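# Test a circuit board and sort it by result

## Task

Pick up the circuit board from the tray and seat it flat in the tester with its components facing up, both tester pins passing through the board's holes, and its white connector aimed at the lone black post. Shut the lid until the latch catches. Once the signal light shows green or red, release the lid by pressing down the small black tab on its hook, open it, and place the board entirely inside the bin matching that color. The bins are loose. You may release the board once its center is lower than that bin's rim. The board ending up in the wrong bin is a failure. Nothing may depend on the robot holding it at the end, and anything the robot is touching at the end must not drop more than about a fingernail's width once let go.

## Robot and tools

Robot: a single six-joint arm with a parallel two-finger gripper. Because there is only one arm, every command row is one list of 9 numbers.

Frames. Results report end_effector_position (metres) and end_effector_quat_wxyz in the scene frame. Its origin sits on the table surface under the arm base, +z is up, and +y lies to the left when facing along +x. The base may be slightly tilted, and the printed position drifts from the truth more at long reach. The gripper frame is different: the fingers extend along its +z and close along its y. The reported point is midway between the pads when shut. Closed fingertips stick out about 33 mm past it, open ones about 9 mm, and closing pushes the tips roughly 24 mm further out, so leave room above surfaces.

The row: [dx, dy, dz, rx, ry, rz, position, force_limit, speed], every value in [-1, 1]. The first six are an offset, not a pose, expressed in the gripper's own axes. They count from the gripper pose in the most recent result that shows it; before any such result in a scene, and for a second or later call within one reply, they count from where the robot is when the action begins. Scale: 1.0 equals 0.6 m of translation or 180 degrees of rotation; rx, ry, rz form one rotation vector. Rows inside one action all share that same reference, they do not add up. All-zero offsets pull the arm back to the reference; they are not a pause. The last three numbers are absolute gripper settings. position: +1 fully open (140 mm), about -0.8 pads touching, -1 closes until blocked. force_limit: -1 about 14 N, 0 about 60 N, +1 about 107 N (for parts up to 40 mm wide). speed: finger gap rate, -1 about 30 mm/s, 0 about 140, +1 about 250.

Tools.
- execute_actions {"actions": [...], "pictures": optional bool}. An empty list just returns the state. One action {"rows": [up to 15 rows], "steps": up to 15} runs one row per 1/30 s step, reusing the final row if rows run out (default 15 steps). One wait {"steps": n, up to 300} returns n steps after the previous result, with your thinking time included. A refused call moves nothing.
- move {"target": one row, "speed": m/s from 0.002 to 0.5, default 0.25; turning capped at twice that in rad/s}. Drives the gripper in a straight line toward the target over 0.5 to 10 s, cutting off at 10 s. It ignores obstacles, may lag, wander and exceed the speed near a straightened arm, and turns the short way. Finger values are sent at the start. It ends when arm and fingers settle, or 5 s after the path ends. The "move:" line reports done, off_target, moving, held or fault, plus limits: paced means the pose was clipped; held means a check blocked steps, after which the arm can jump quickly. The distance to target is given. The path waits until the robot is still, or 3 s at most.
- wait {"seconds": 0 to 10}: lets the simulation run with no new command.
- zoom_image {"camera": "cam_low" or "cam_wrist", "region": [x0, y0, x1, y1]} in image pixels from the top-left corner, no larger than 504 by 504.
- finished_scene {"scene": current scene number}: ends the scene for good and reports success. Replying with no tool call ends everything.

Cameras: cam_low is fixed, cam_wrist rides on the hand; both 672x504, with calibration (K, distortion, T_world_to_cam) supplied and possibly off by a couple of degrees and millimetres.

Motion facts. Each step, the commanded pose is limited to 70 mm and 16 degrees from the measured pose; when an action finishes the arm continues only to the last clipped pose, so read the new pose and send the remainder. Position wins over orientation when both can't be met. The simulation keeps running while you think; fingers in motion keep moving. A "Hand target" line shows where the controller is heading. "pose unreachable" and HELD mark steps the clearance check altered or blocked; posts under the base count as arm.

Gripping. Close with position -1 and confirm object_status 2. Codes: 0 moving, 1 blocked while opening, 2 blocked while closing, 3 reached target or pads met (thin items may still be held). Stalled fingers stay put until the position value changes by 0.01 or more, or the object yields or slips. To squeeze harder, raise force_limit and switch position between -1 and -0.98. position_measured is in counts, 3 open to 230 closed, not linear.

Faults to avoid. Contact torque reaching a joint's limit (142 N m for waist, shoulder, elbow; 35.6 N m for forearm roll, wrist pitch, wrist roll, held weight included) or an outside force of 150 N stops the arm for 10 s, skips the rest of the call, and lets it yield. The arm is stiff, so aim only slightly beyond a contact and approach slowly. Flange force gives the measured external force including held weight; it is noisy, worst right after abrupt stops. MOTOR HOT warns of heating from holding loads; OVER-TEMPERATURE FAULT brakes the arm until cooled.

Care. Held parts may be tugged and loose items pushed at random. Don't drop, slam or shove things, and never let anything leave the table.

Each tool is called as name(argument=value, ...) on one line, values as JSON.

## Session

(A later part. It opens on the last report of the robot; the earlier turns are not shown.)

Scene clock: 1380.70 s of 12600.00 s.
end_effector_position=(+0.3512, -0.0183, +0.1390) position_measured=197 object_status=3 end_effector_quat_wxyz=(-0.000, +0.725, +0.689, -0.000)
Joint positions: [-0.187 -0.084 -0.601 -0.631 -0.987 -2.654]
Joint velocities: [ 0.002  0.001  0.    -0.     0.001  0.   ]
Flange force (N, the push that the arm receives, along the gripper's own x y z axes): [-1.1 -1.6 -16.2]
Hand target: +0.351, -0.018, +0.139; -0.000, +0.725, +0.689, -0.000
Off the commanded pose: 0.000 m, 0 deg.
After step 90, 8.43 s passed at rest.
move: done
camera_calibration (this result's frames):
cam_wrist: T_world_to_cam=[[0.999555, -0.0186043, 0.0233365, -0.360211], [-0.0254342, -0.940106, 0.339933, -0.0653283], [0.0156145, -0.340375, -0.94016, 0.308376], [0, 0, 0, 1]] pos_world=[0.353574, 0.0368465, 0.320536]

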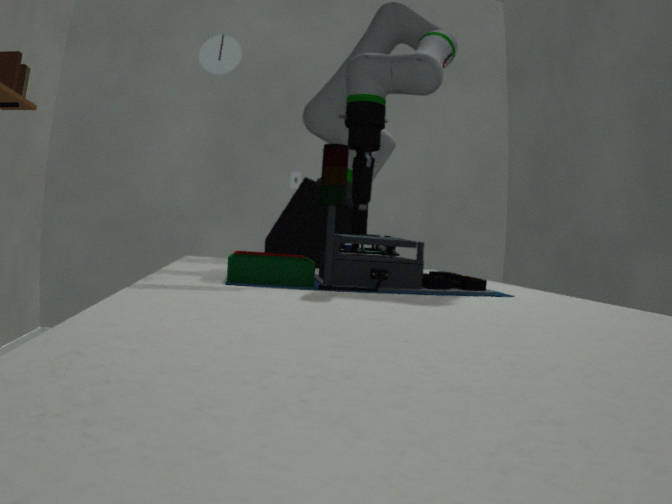

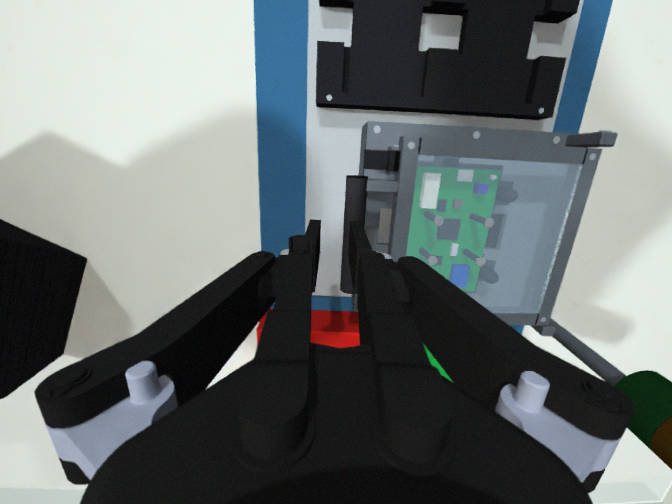

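move(target=[0, 0, 0.0042, 0, 0, 0, -0.54, 0, -0.5], speed=0.008)

zoom_image(camera="cam_wrist", region=[330, 120, 450, 210])

zoom_image(camera="cam_low", region=[315, 200, 435, 290])

Scene clock: 1387.07 s of 12600.00 s.
end_effector_position=(+0.3512, -0.0183, +0.1365) position_measured=197 object_status=3 end_effector_quat_wxyz=(-0.000, +0.725, +0.689, -0.000)
Joint positions: [-0.183 -0.079 -0.603 -0.634 -0.98  -2.652]
Joint velocities: [ 0.     0.     0.    -0.001  0.     0.   ]
Flange force (N, the push that the arm receives, along the gripper's own x y z axes): [0.4 -6.1 -19.7]
Hand target: +0.351, -0.018, +0.137; -0.000, +0.725, +0.689, -0.000
Off the commanded pose: 0.000 m, 0 deg.
After step 90, 2.67 s passed at rest.
move: done
camera_calibration (this result's frames):
cam_wrist: T_world_to_cam=[[0.999555, -0.0185881, 0.0233125, -0.360136], [-0.0254106, -0.940111, 0.339919, -0.0644714], [0.0155979, -0.340361, -0.940166, 0.306022], [0, 0, 0, 1]] pos_world=[0.353565, 0.0368533, 0.318022]

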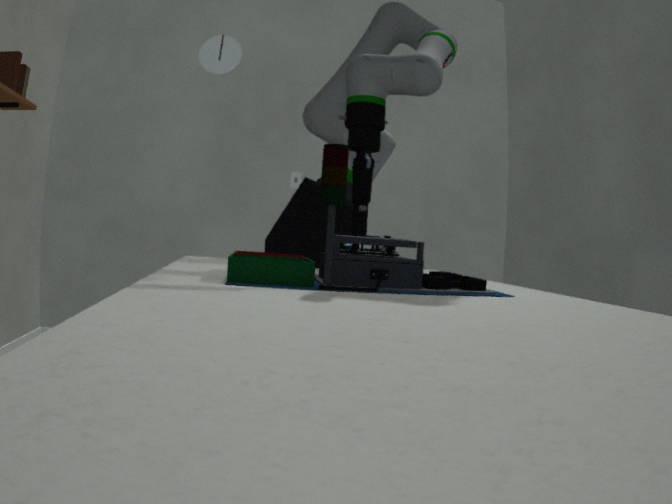

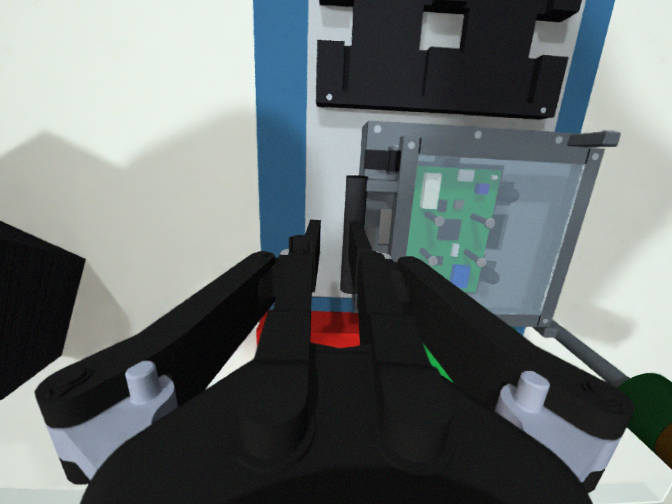

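Region (330, 120, 450, 210) of cam_wrist's 672x504 image, scaled by 4.200, with more detail than that image has; it fills the top 378 rows of this view, and the rest is white.

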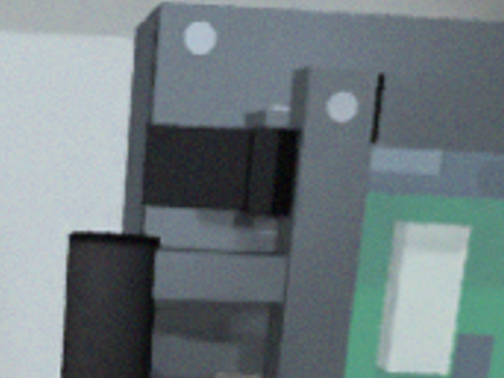

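Region (315, 200, 435, 290) of cam_low's 672x504 image, scaled by 4.200, with more detail than that image has; it fills the top 378 rows of this view, and the rest is white.

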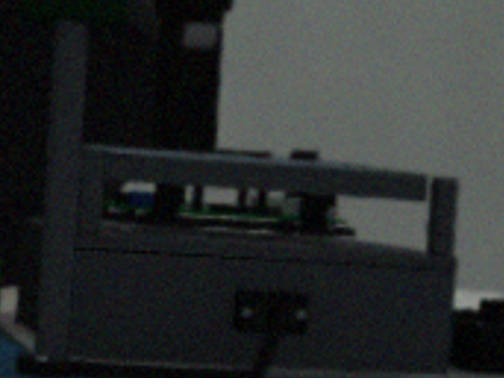

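move(target=[0, -0.0003, 0.0040, 0, 0, 0, -0.54, 0, -0.5], speed=0.008)

zoom_image(camera="cam_wrist", region=[330, 120, 450, 210])

zoom_image(camera="cam_low", region=[315, 200, 435, 290])

Scene clock: 1401.90 s of 12600.00 s.
end_effector_position=(+0.3511, -0.0183, +0.1341) position_measured=197 object_status=3 end_effector_quat_wxyz=(-0.000, +0.725, +0.689, -0.000)
Joint positions: [-0.18  -0.075 -0.605 -0.636 -0.974 -2.651]
Joint velocities: [-0.     0.001 -0.001 -0.001  0.     0.   ]
Flange force (N, the push that the arm receives, along the gripper's own x y z axes): [0.7 -5.4 -25.4]
Hand target: +0.351, -0.018, +0.134; -0.000, +0.725, +0.689, -0.000
Off the commanded pose: 0.000 m, 0 deg.
After step 90, 11.13 s passed at rest.
move: done
camera_calibration (this result's frames):
cam_wrist: T_world_to_cam=[[0.999555, -0.0185647, 0.0233342, -0.359913], [-0.0253959, -0.940113, 0.339916, -0.063653], [0.0156263, -0.340358, -0.940166, 0.303775], [0, 0, 0, 1]] pos_world=[0.35339, 0.0368693, 0.315634]

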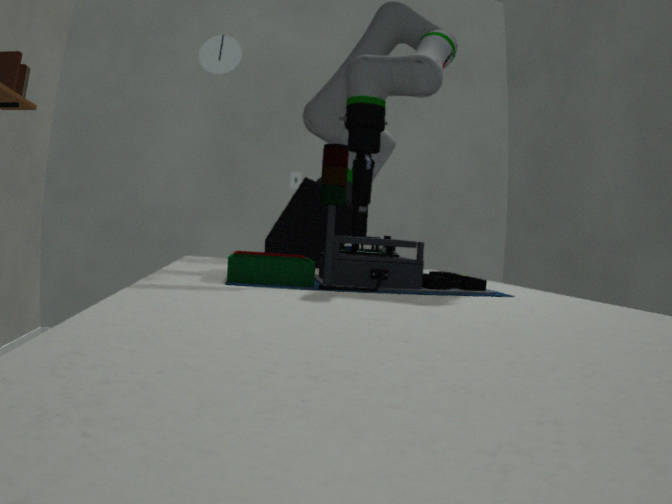

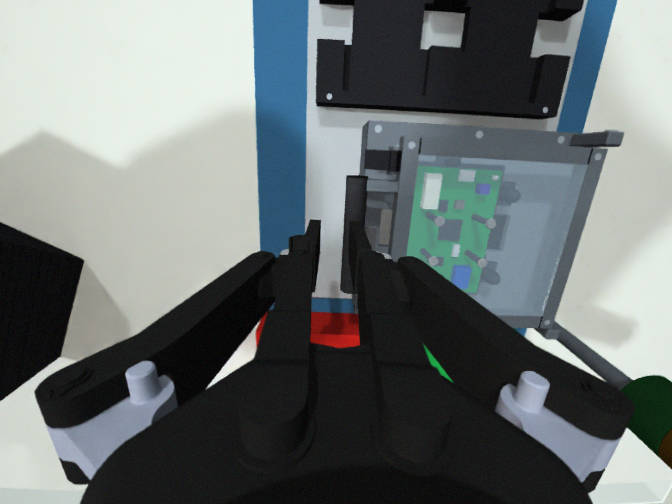

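Region (330, 120, 450, 210) of cam_wrist's 672x504 image, scaled by 4.200, with more detail than that image has; it fills the top 378 rows of this view, and the rest is white.

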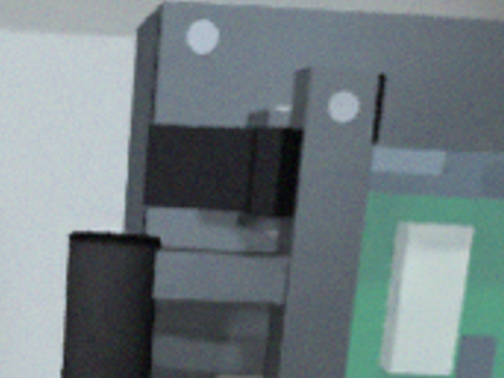

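Region (315, 200, 435, 290) of cam_low's 672x504 image, scaled by 4.200, with more detail than that image has; it fills the top 378 rows of this view, and the rest is white.

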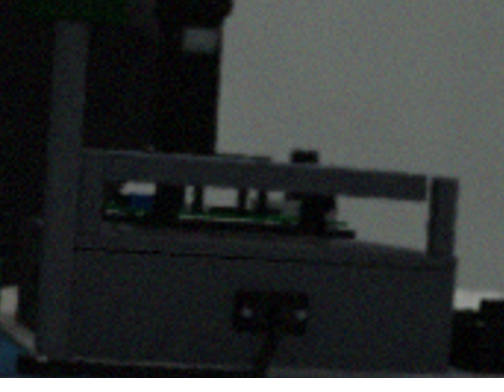

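move(target=[0, 0, 0.0023, 0, 0, 0, -0.54, 0, -0.5], speed=0.006)

zoom_image(camera="cam_wrist", region=[330, 120, 450, 210])

Scene clock: 1407.23 s of 12600.00 s.
end_effector_position=(+0.3510, -0.0183, +0.1327) position_measured=197 object_status=3 end_effector_quat_wxyz=(-0.000, +0.725, +0.689, -0.000)
Joint positions: [-0.178 -0.073 -0.606 -0.638 -0.97  -2.65 ]
Joint velocities: [ 0.    -0.     0.001 -0.002  0.     0.   ]
Flange force (N, the push that the arm receives, along the gripper's own x y z axes): [0.4 -5.8 -29.0]
Hand target: +0.351, -0.018, +0.133; -0.000, +0.725, +0.689, -0.000
Off the commanded pose: 0.000 m, 0 deg.
After step 90, 1.63 s passed at rest.
move: done
camera_calibration (this result's frames):
cam_wrist: T_world_to_cam=[[0.999556, -0.0185555, 0.023325, -0.359875], [-0.0253839, -0.940116, 0.339909, -0.0631835], [0.0156211, -0.34035, -0.940169, 0.302485], [0, 0, 0, 1]] pos_world=[0.353386, 0.0368731, 0.314257]

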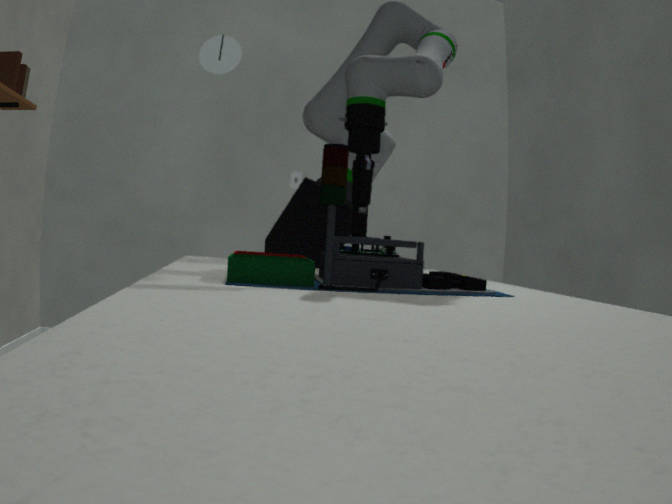

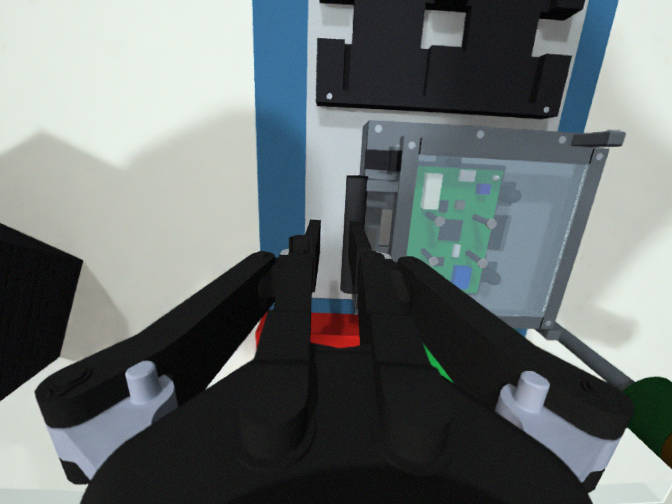

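Region (330, 120, 450, 210) of cam_wrist's 672x504 image, scaled by 4.200, with more detail than that image has; it fills the top 378 rows of this view, and the rest is white.

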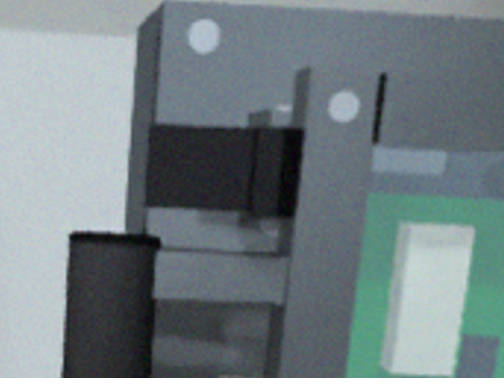

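Not yet latched; force rising smoothly (29 N). Another small step.

move(target=[0, 0, 0.0018, 0, 0, 0, -0.54, 0, -0.5], speed=0.005)

zoom_image(camera="cam_wrist", region=[330, 120, 450, 210])

Scene clock: 1414.00 s of 12600.00 s.
end_effector_position=(+0.3511, -0.0183, +0.1317) position_measured=197 object_status=3 end_effector_quat_wxyz=(-0.000, +0.725, +0.689, -0.000)
Joint positions: [-0.177 -0.071 -0.606 -0.639 -0.967 -2.649]
Joint velocities: [ 0.001  0.    -0.002  0.001  0.     0.   ]
Flange force (N, the push that the arm receives, along the gripper's own x y z axes): [1.8 -8.9 -35.3]
Hand target: +0.351, -0.018, +0.132; -0.000, +0.725, +0.689, -0.000
Off the commanded pose: 0.000 m, 0 deg.
After step 90, 3.07 s passed at rest.
move: done
camera_calibration (this result's frames):
cam_wrist: T_world_to_cam=[[0.999556, -0.0185349, 0.0233375, -0.359858], [-0.0253689, -0.940115, 0.339912, -0.0628242], [0.0156397, -0.340353, -0.940168, 0.301475], [0, 0, 0, 1]] pos_world=[0.353389, 0.0368759, 0.31319]

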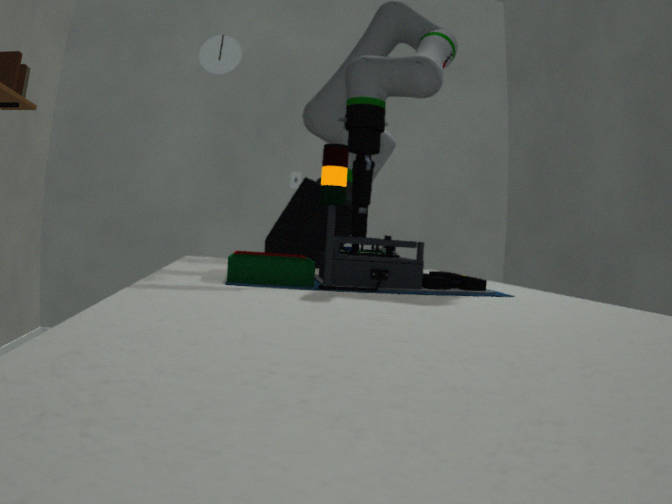

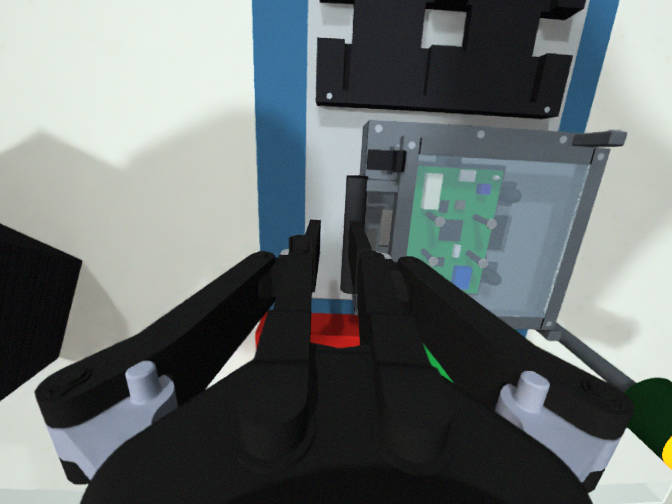

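Region (330, 120, 450, 210) of cam_wrist's 672x504 image, scaled by 4.200, with more detail than that image has; it fills the top 378 rows of this view, and the rest is white.

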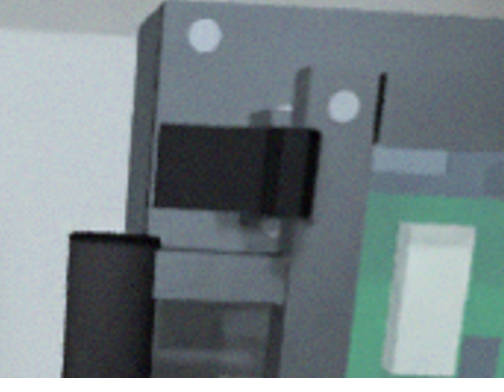

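move(target=[0, 0, -0.02, 0, 0, 0, -0.54, 0, -0.5], speed=0.04)

move(target=[0.10933, 0.09883, -0.0105, -0.13889, 0, 0, 0.25, 0.3, 0], speed=0.2)

Scene clock: 1534.70 s of 12600.00 s.
end_effector_position=(+0.3511, -0.0183, +0.1436) position_measured=197 object_status=3 end_effector_quat_wxyz=(-0.000, +0.725, +0.689, -0.000)
Joint positions: [-0.193 -0.093 -0.599 -0.626 -0.999 -2.656]
Joint velocities: [-0.001 -0.001  0.002 -0.001 -0.002 -0.   ]
Flange force (N, the push that the arm receives, along the gripper's own x y z axes): [-6.7 2.2 -1.6]
Hand target: +0.351, -0.018, +0.144; -0.000, +0.725, +0.689, -0.000
Off the commanded pose: 0.000 m, 0 deg.
After step 440, 105.33 s passed at rest.
move: done
camera_calibration (this result's frames):
cam_wrist: T_world_to_cam=[[0.999555, -0.01862, 0.0233108, -0.36013], [-0.0254405, -0.940098, 0.339954, -0.0669119], [0.0155845, -0.340396, -0.940153, 0.31273], [0, 0, 0, 1]] pos_world=[0.353393, 0.0368425, 0.325156]

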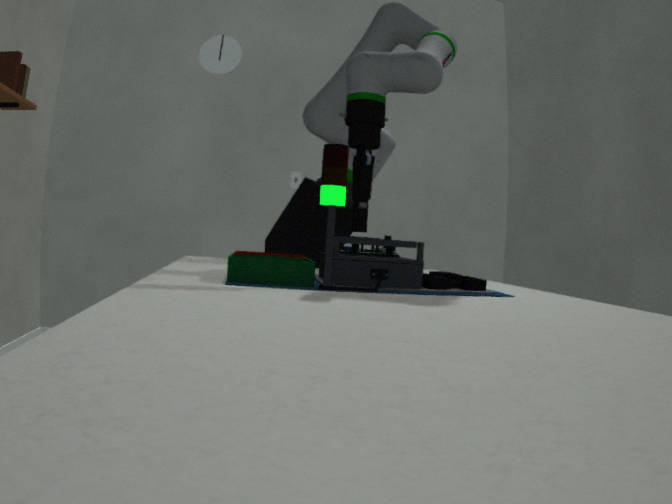

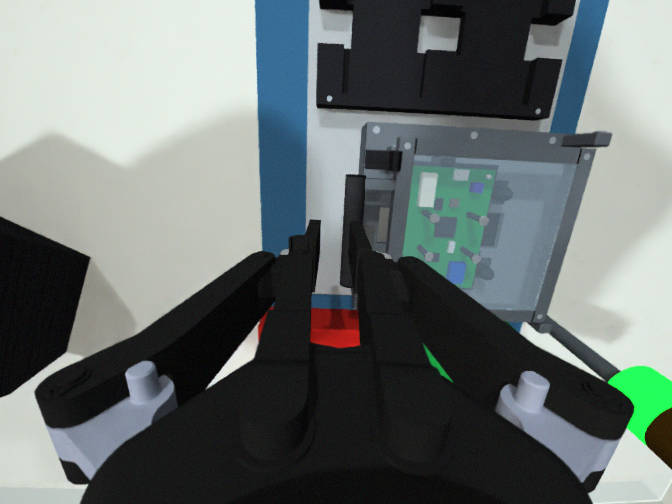

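Scene clock: 1536.23 s of 12600.00 s.
end_effector_position=(+0.4140, +0.0445, +0.1502) position_measured=98 object_status=3 end_effector_quat_wxyz=(+0.156, +0.707, +0.673, +0.150)
Joint positions: [ 0.076 -0.442 -0.851 -0.726 -0.517 -2.847]
Joint velocities: [ 0.057 -0.023 -0.022  0.071  0.039 -0.1  ]
Flange force (N, the push that the arm receives, along the gripper's own x y z axes): no reading
Hand target: +0.414, +0.045, +0.150; +0.157, +0.707, +0.673, +0.149
Off the commanded pose: 0.001 m, 0 deg.
move: done
camera_calibration (this result's frames):
cam_wrist: T_world_to_cam=[[0.8958, -0.013473, 0.444253, -0.442558], [-0.170583, -0.933414, 0.315658, 0.054959], [0.410419, -0.358548, -0.838451, 0.161384], [0, 0, 0, 1]] pos_world=[0.339584, 0.103201, 0.314572]

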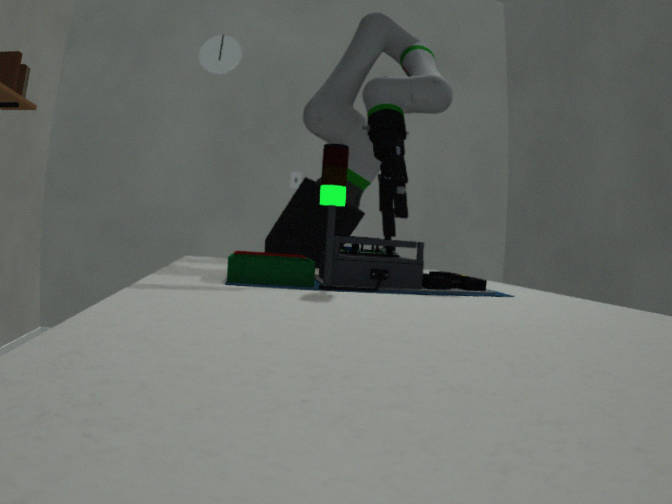

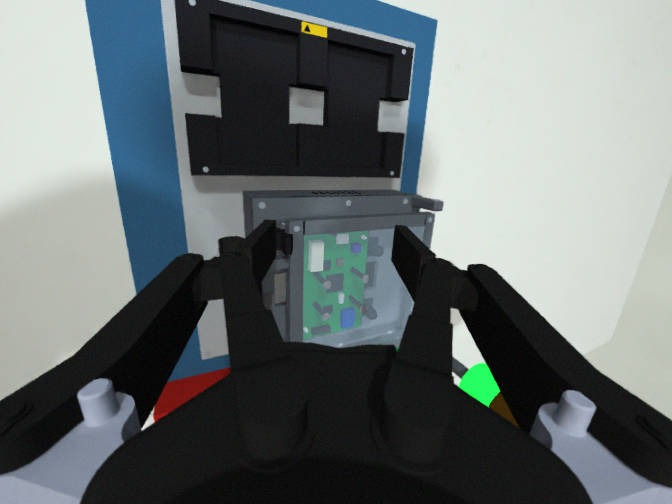

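execute_actions(actions=[])

Scene clock: 1543.10 s of 12600.00 s.
end_effector_position=(+0.4140, +0.0446, +0.1502) position_measured=98 object_status=3 end_effector_quat_wxyz=(+0.157, +0.707, +0.673, +0.149)
Joint positions: [ 0.08  -0.444 -0.852 -0.721 -0.514 -2.853]
Joint velocities: [ 0.001  0.001 -0.002  0.002  0.    -0.   ]
Flange force (N, the push that the arm receives, along the gripper's own x y z axes): no reading
Hand target: +0.414, +0.045, +0.150; +0.157, +0.707, +0.673, +0.149
Off the commanded pose: 0.001 m, 0 deg.
Steps of this call (steps 1 to 90: nothing new was sent; then 3.87 s passed at rest). Readings (end_effector_position | what the end effector reports):
1: (+0.4140, +0.0445, +0.1502) | position_measured=98 object_status=3
2: (+0.4140, +0.0445, +0.1502) | position_measured=98 object_status=3
4: (+0.4140, +0.0445, +0.1502) | position_measured=98 object_status=3
8: (+0.4140, +0.0445, +0.1502) | position_measured=98 object_status=3
90: the state above
camera_calibration (this result's frames):
cam_wrist: T_world_to_cam=[[0.895802, -0.0134848, 0.444249, -0.442533], [-0.17091, -0.933135, 0.316306, 0.0549991], [0.410279, -0.359274, -0.838208, 0.161453], [0, 0, 0, 1]] pos_world=[0.339581, 0.10336, 0.31453]

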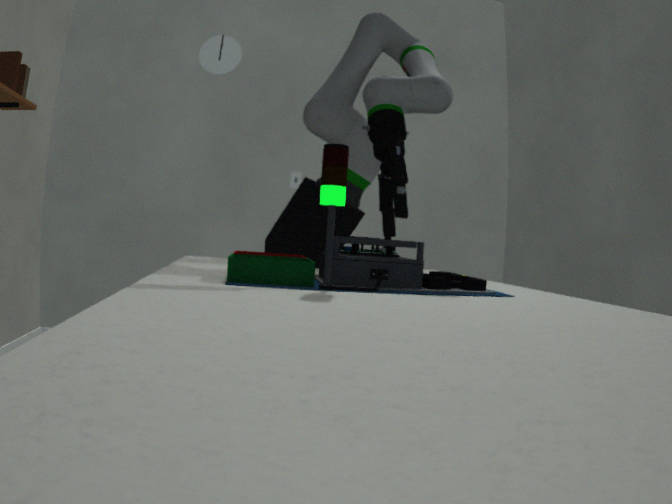

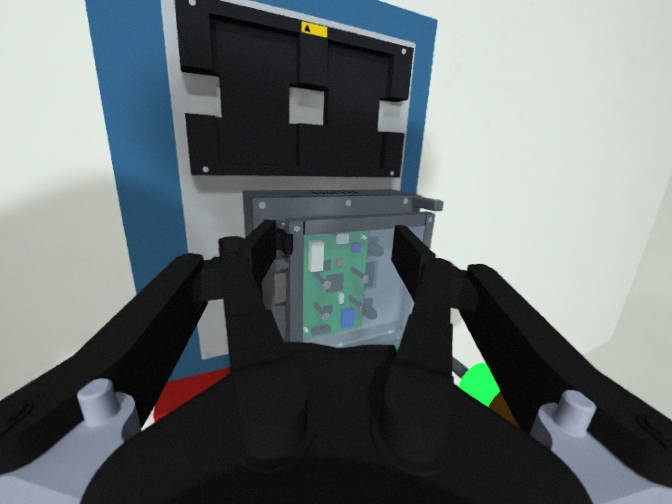

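zoom_image(camera="cam_wrist", region=[220, 180, 340, 300])

zoom_image(camera="cam_low", region=[330, 180, 440, 270])

Region (220, 180, 340, 300) of cam_wrist's 672x504 image, scaled by 4.200, with more detail than that image has.

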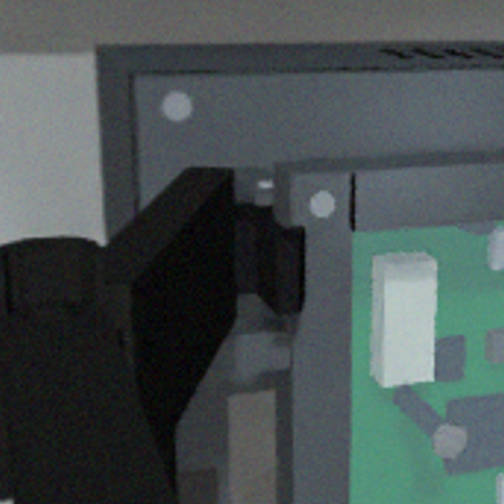

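Region (330, 180, 440, 270) of cam_low's 672x504 image, scaled by 4.582, with more detail than that image has; it fills the top 412 rows of this view, and the rest is white.

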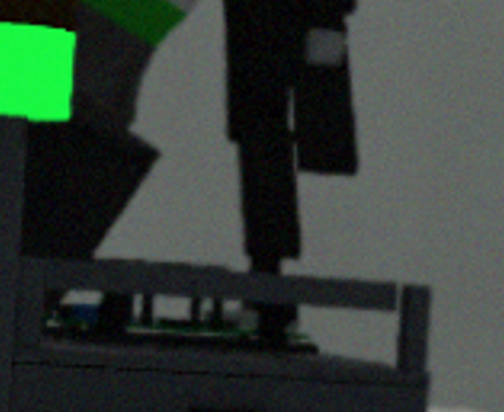

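move(target=[0, 0.0228, 0.04852, 0.05, 0, 0, 0.70, 0.3, 0.6], speed=0.07)

Scene clock: 1624.83 s of 12600.00 s.
end_effector_position=(+0.4386, +0.0432, +0.1295) position_measured=41 object_status=3 end_effector_quat_wxyz=(+0.101, +0.718, +0.682, +0.096)
Joint positions: [ 0.037 -0.212 -0.665 -0.707 -0.656 -2.817]
Joint velocities: [-0.001  0.003  0.003 -0.001 -0.002 -0.   ]
Flange force (N, the push that the arm receives, along the gripper's own x y z axes): [-0.6 2.4 1.4]
Hand target: +0.439, +0.043, +0.129; +0.101, +0.717, +0.683, +0.096
Off the commanded pose: 0.000 m, 0 deg.
After step 90, 77.33 s passed at rest.
move: done
camera_calibration (this result's frames):
cam_wrist: T_world_to_cam=[[0.954219, -0.0164767, 0.298655, -0.462006], [-0.120029, -0.935654, 0.331881, 0.0402825], [0.273969, -0.352534, -0.894796, 0.200347], [0, 0, 0, 1]] pos_world=[0.390801, 0.100707, 0.303881]

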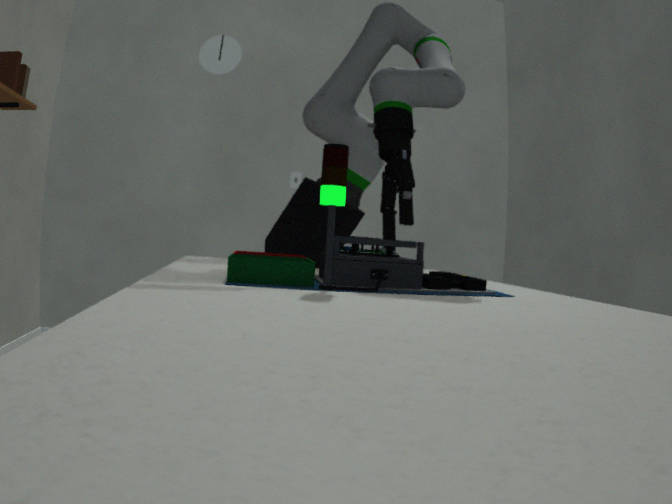

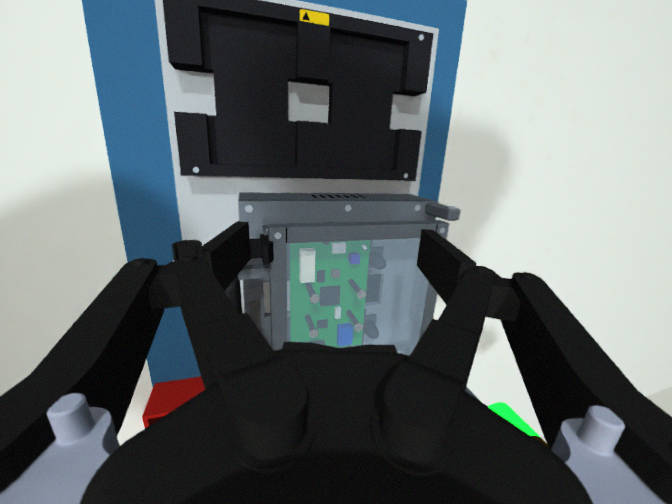

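zoom_image(camera="cam_wrist", region=[200, 190, 320, 310])

Region (200, 190, 320, 310) of cam_wrist's 672x504 image, scaled by 4.200, with more detail than that image has.

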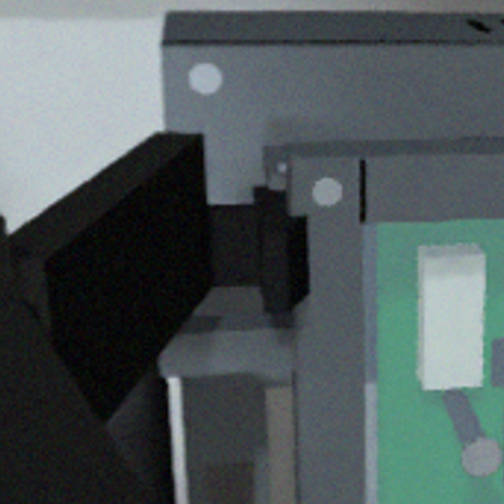

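move(target=[0, -0.0002, 0.00687, 0, 0, 0, 0.70, 0.3, 0.6], speed=0.01)

zoom_image(camera="cam_wrist", region=[200, 190, 320, 310])

Scene clock: 1658.93 s of 12600.00 s.
end_effector_position=(+0.4396, +0.0432, +0.1255) position_measured=41 object_status=3 end_effector_quat_wxyz=(+0.101, +0.718, +0.682, +0.096)
Joint positions: [ 0.041 -0.2   -0.664 -0.714 -0.646 -2.811]
Joint velocities: [-0.001  0.001 -0.001 -0.     0.001  0.   ]
Flange force (N, the push that the arm receives, along the gripper's own x y z axes): [-4.2 -0.2 -14.2]
Hand target: +0.440, +0.043, +0.126; +0.101, +0.718, +0.682, +0.096
Off the commanded pose: 0.000 m, 0 deg.
After step 90, 30.40 s passed at rest.
move: done
camera_calibration (this result's frames):
cam_wrist: T_world_to_cam=[[0.954233, -0.0164644, 0.29861, -0.461764], [-0.120001, -0.935657, 0.331883, 0.041672], [0.273932, -0.352527, -0.894811, 0.196504], [0, 0, 0, 1]] pos_world=[0.391802, 0.100661, 0.299891]

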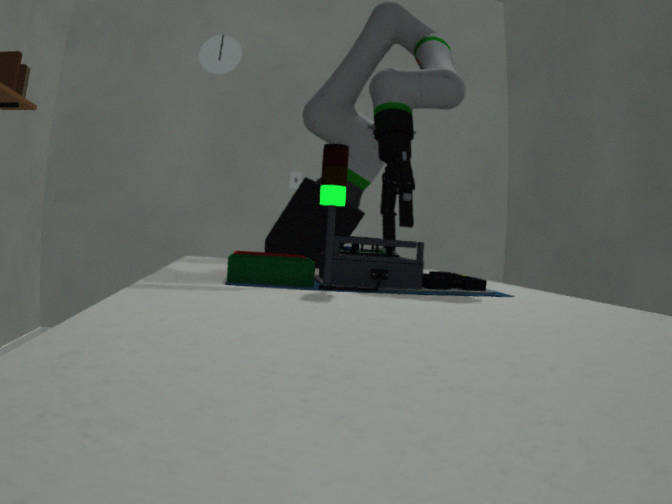

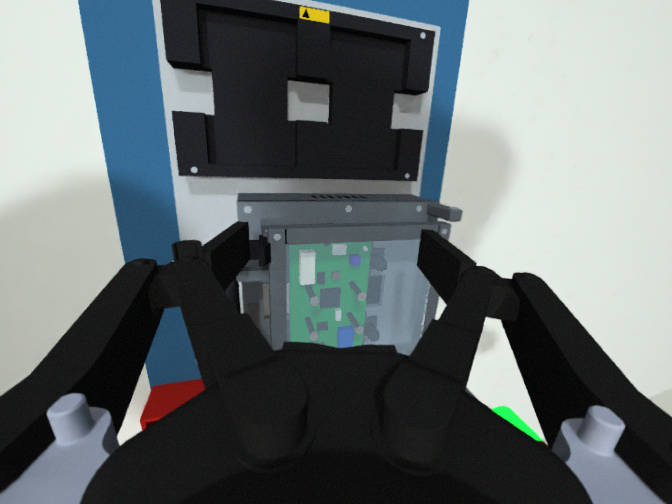

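Region (200, 190, 320, 310) of cam_wrist's 672x504 image, scaled by 4.200, with more detail than that image has.

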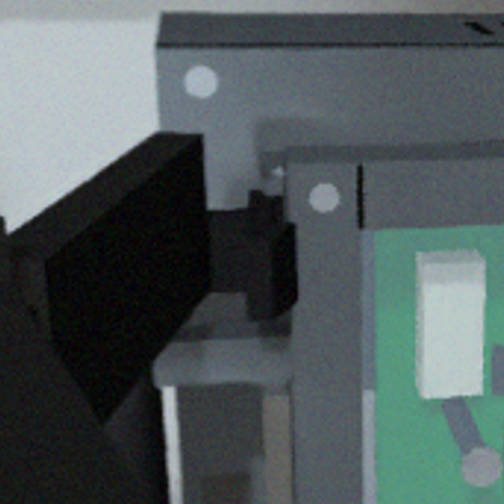

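move(target=[0, -0.00266, 0.00201, 0, 0, 0, 0.70, 0.3, 0.6], speed=0.006)

zoom_image(camera="cam_wrist", region=[200, 190, 320, 310])

zoom_image(camera="cam_low", region=[315, 200, 435, 290])

Scene clock: 1672.27 s of 12600.00 s.
end_effector_position=(+0.4384, +0.0433, +0.1239) position_measured=41 object_status=3 end_effector_quat_wxyz=(+0.101, +0.718, +0.682, +0.096)
Joint positions: [ 0.043 -0.2   -0.668 -0.716 -0.641 -2.809]
Joint velocities: [ 0.002 -0.001 -0.001 -0.001  0.001  0.   ]
Flange force (N, the push that the arm receives, along the gripper's own x y z axes): [-3.4 4.8 -3.7]
Hand target: +0.438, +0.043, +0.124; +0.101, +0.718, +0.682, +0.096
Off the commanded pose: 0.000 m, 0 deg.
After step 90, 9.63 s passed at rest.
move: done
camera_calibration (this result's frames):
cam_wrist: T_world_to_cam=[[0.954227, -0.0164569, 0.298631, -0.460157], [-0.119995, -0.935664, 0.331863, 0.0421314], [0.273957, -0.352507, -0.894811, 0.195421], [0, 0, 0, 1]] pos_world=[0.390613, 0.100735, 0.2983]

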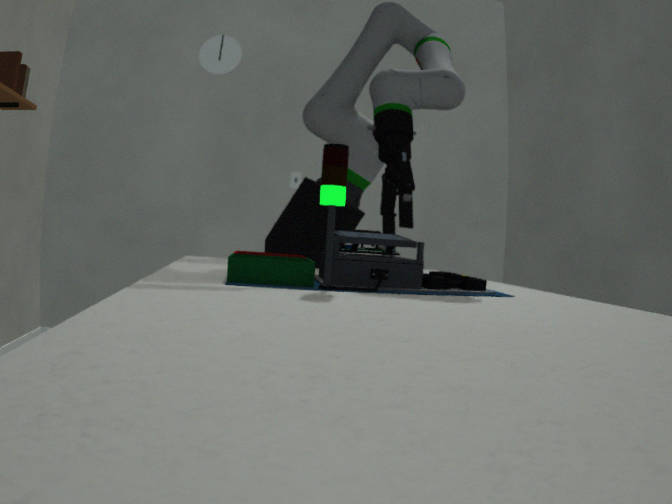

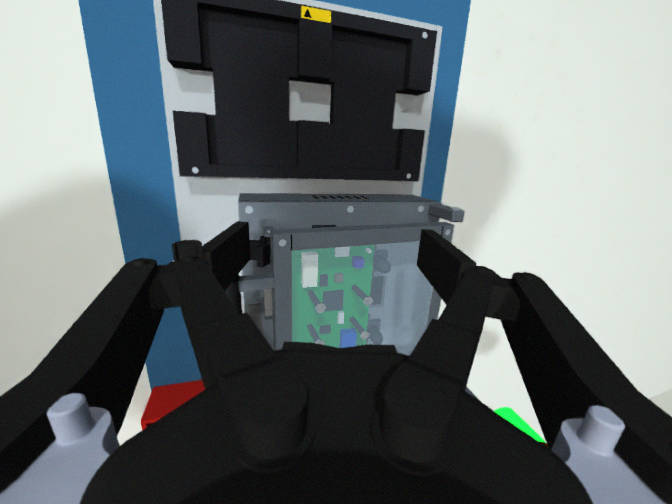

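Region (200, 190, 320, 310) of cam_wrist's 672x504 image, scaled by 4.200, with more detail than that image has.

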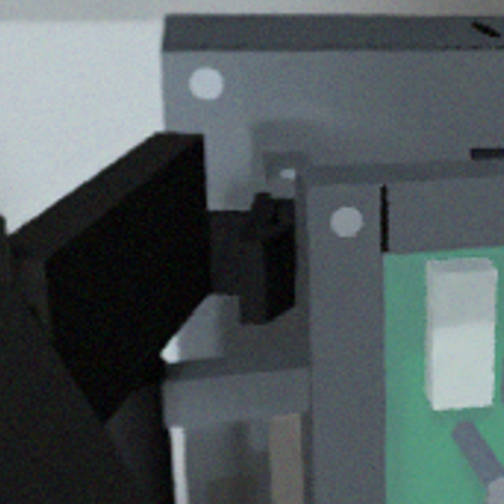

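Region (315, 200, 435, 290) of cam_low's 672x504 image, scaled by 4.200, with more detail than that image has; it fills the top 378 rows of this view, and the rest is white.

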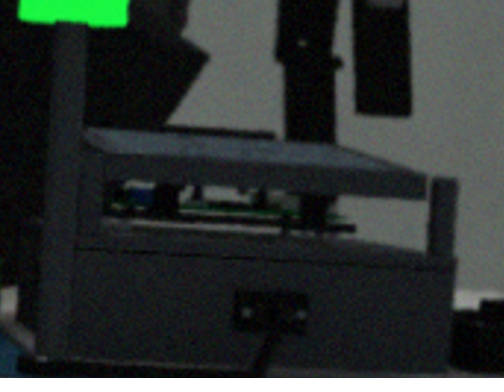

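move(target=[0, -0.03637, -0.02101, 0, 0, 0, 0.70, 0.3, 0.6], speed=0.06)

move(target=[-0.10983, 0.0013, 0.01145, -0.05, 0, 0, 0.70, 0.3, 0.6], speed=0.08)

Scene clock: 1783.43 s of 12600.00 s.
end_effector_position=(+0.4140, +0.0445, +0.1301) position_measured=41 object_status=3 end_effector_quat_wxyz=(+0.101, +0.718, +0.682, +0.096)
Joint positions: [ 0.052 -0.279 -0.729 -0.698 -0.649 -2.837]
Joint velocities: [-0.001 -0.002 -0.     0.002 -0.    -0.002]
Flange force (N, the push that the arm receives, along the gripper's own x y z axes): no reading
Hand target: +0.414, +0.044, +0.130; +0.101, +0.718, +0.682, +0.096
Off the commanded pose: 0.000 m, 0 deg.
After step 90, 107.40 s passed at rest.
move: done
camera_calibration (this result's frames):
cam_wrist: T_world_to_cam=[[0.954231, -0.0164783, 0.298617, -0.438692], [-0.119996, -0.935682, 0.331813, 0.0383489], [0.273943, -0.352459, -0.894834, 0.208028], [0, 0, 0, 1]] pos_world=[0.366227, 0.101975, 0.304427]

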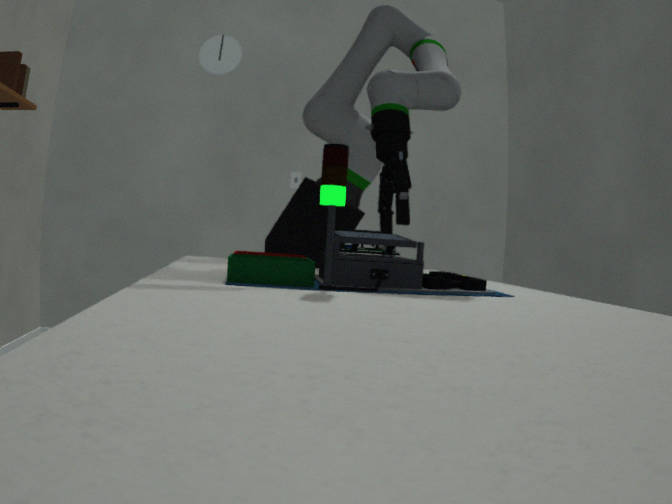

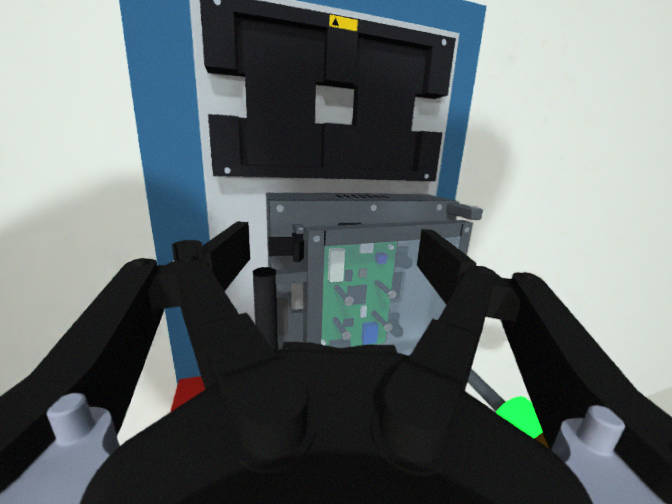

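Scene clock: 1784.80 s of 12600.00 s.
end_effector_position=(+0.4126, -0.0216, +0.1233) position_measured=41 object_status=3 end_effector_quat_wxyz=(+0.156, +0.708, +0.673, +0.148)
Joint positions: [-0.309 -0.142 -0.744 -1.078 -0.67  -2.201]
Joint velocities: [-0.013  0.007  0.    -0.009 -0.01   0.021]
Flange force (N, the push that the arm receives, along the gripper's own x y z axes): no reading
Hand target: +0.413, -0.022, +0.123; +0.156, +0.708, +0.673, +0.149
Off the commanded pose: 0.001 m, 0 deg.
move: done
camera_calibration (this result's frames):
cam_wrist: T_world_to_cam=[[0.896606, -0.0139334, 0.44261, -0.430317], [-0.17109, -0.932793, 0.317216, 0.00147857], [0.408443, -0.360144, -0.838731, 0.116482], [0, 0, 0, 1]] pos_world=[0.338501, 0.0373339, 0.287691]

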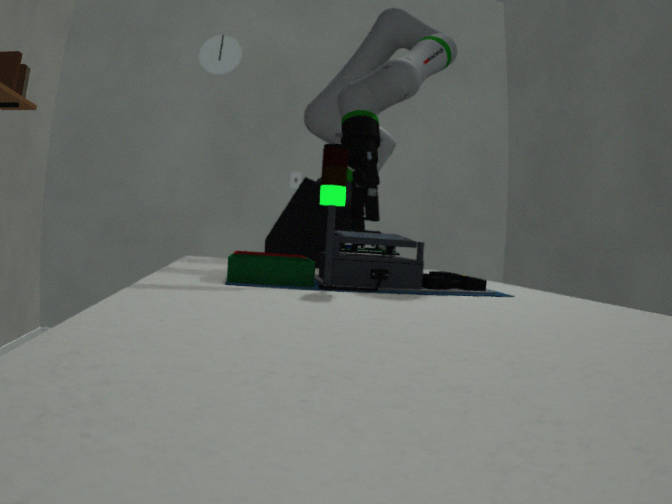

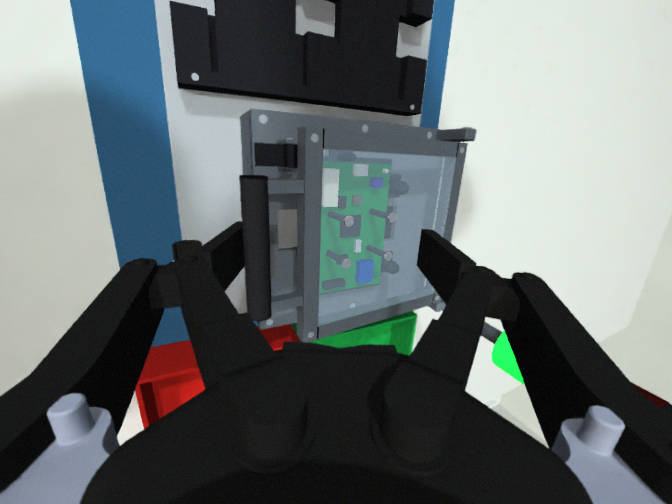

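zoom_image(camera="cam_wrist", region=[180, 160, 340, 340])

Region (180, 160, 340, 340) of cam_wrist's 672x504 image, scaled by 2.800, with more detail than that image has.

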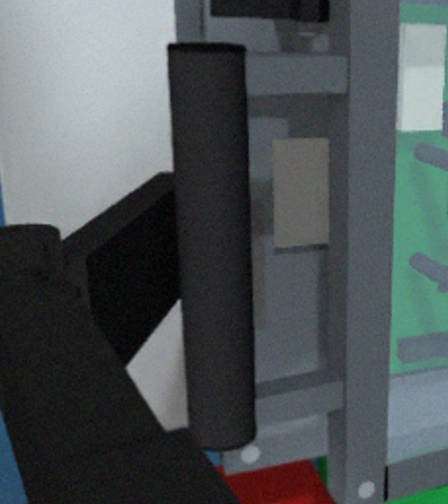

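move(target=[0, 0.0530, -0.0815, 0, 0, 0, 0.70, 0.3, 0.6], speed=0.045)

zoom_image(camera="cam_wrist", region=[180, 160, 340, 340])

Scene clock: 1858.77 s of 12600.00 s.
end_effector_position=(+0.4208, -0.0223, +0.1811) position_measured=41 object_status=3 end_effector_quat_wxyz=(+0.156, +0.708, +0.673, +0.148)
Joint positions: [-0.355 -0.264 -0.703 -0.925 -0.792 -2.375]
Joint velocities: [ 0.    -0.001  0.001  0.001 -0.001 -0.001]
Flange force (N, the push that the arm receives, along the gripper's own x y z axes): [-1.5 -2.3 1.1]
Hand target: +0.421, -0.022, +0.181; +0.156, +0.708, +0.673, +0.148
Off the commanded pose: 0.000 m, 0 deg.
After step 90, 69.37 s passed at rest.
move: done
camera_calibration (this result's frames):
cam_wrist: T_world_to_cam=[[0.896505, -0.0141717, 0.442806, -0.463332], [-0.17147, -0.932691, 0.317308, -0.0158807], [0.408505, -0.360397, -0.838593, 0.161299], [0, 0, 0, 1]] pos_world=[0.346765, 0.0367537, 0.34547]

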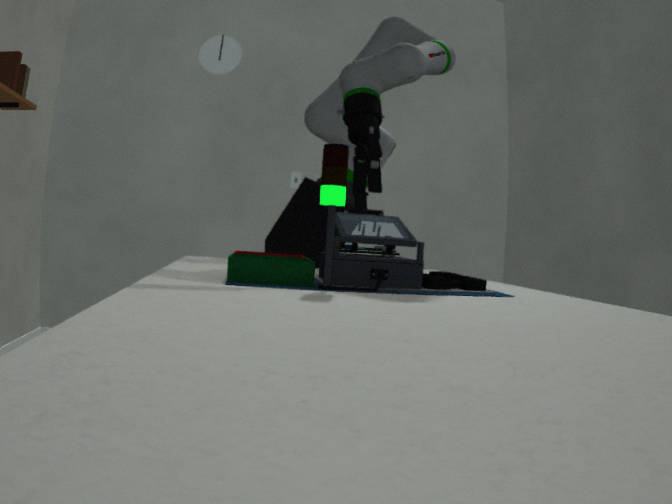

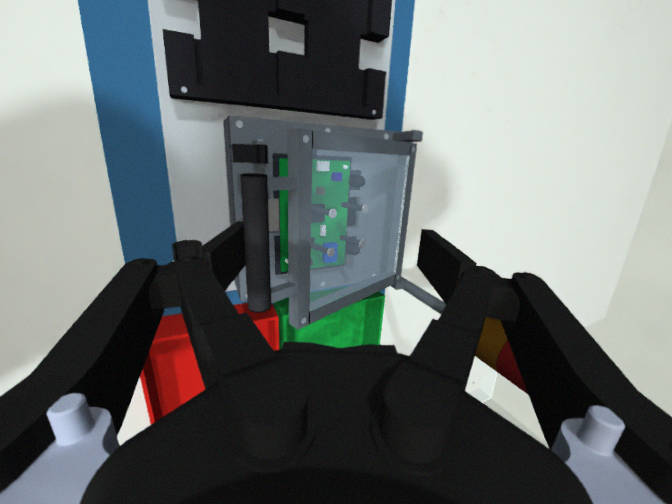

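Region (180, 160, 340, 340) of cam_wrist's 672x504 image, scaled by 2.800, with more detail than that image has.

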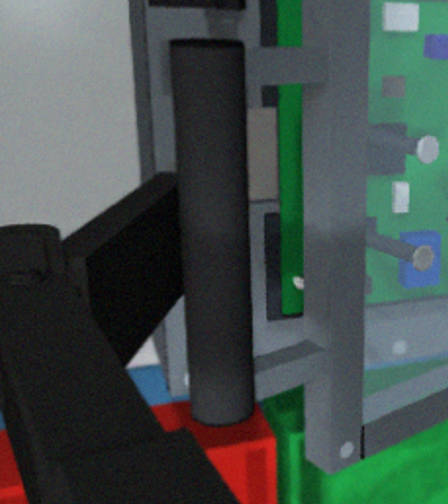

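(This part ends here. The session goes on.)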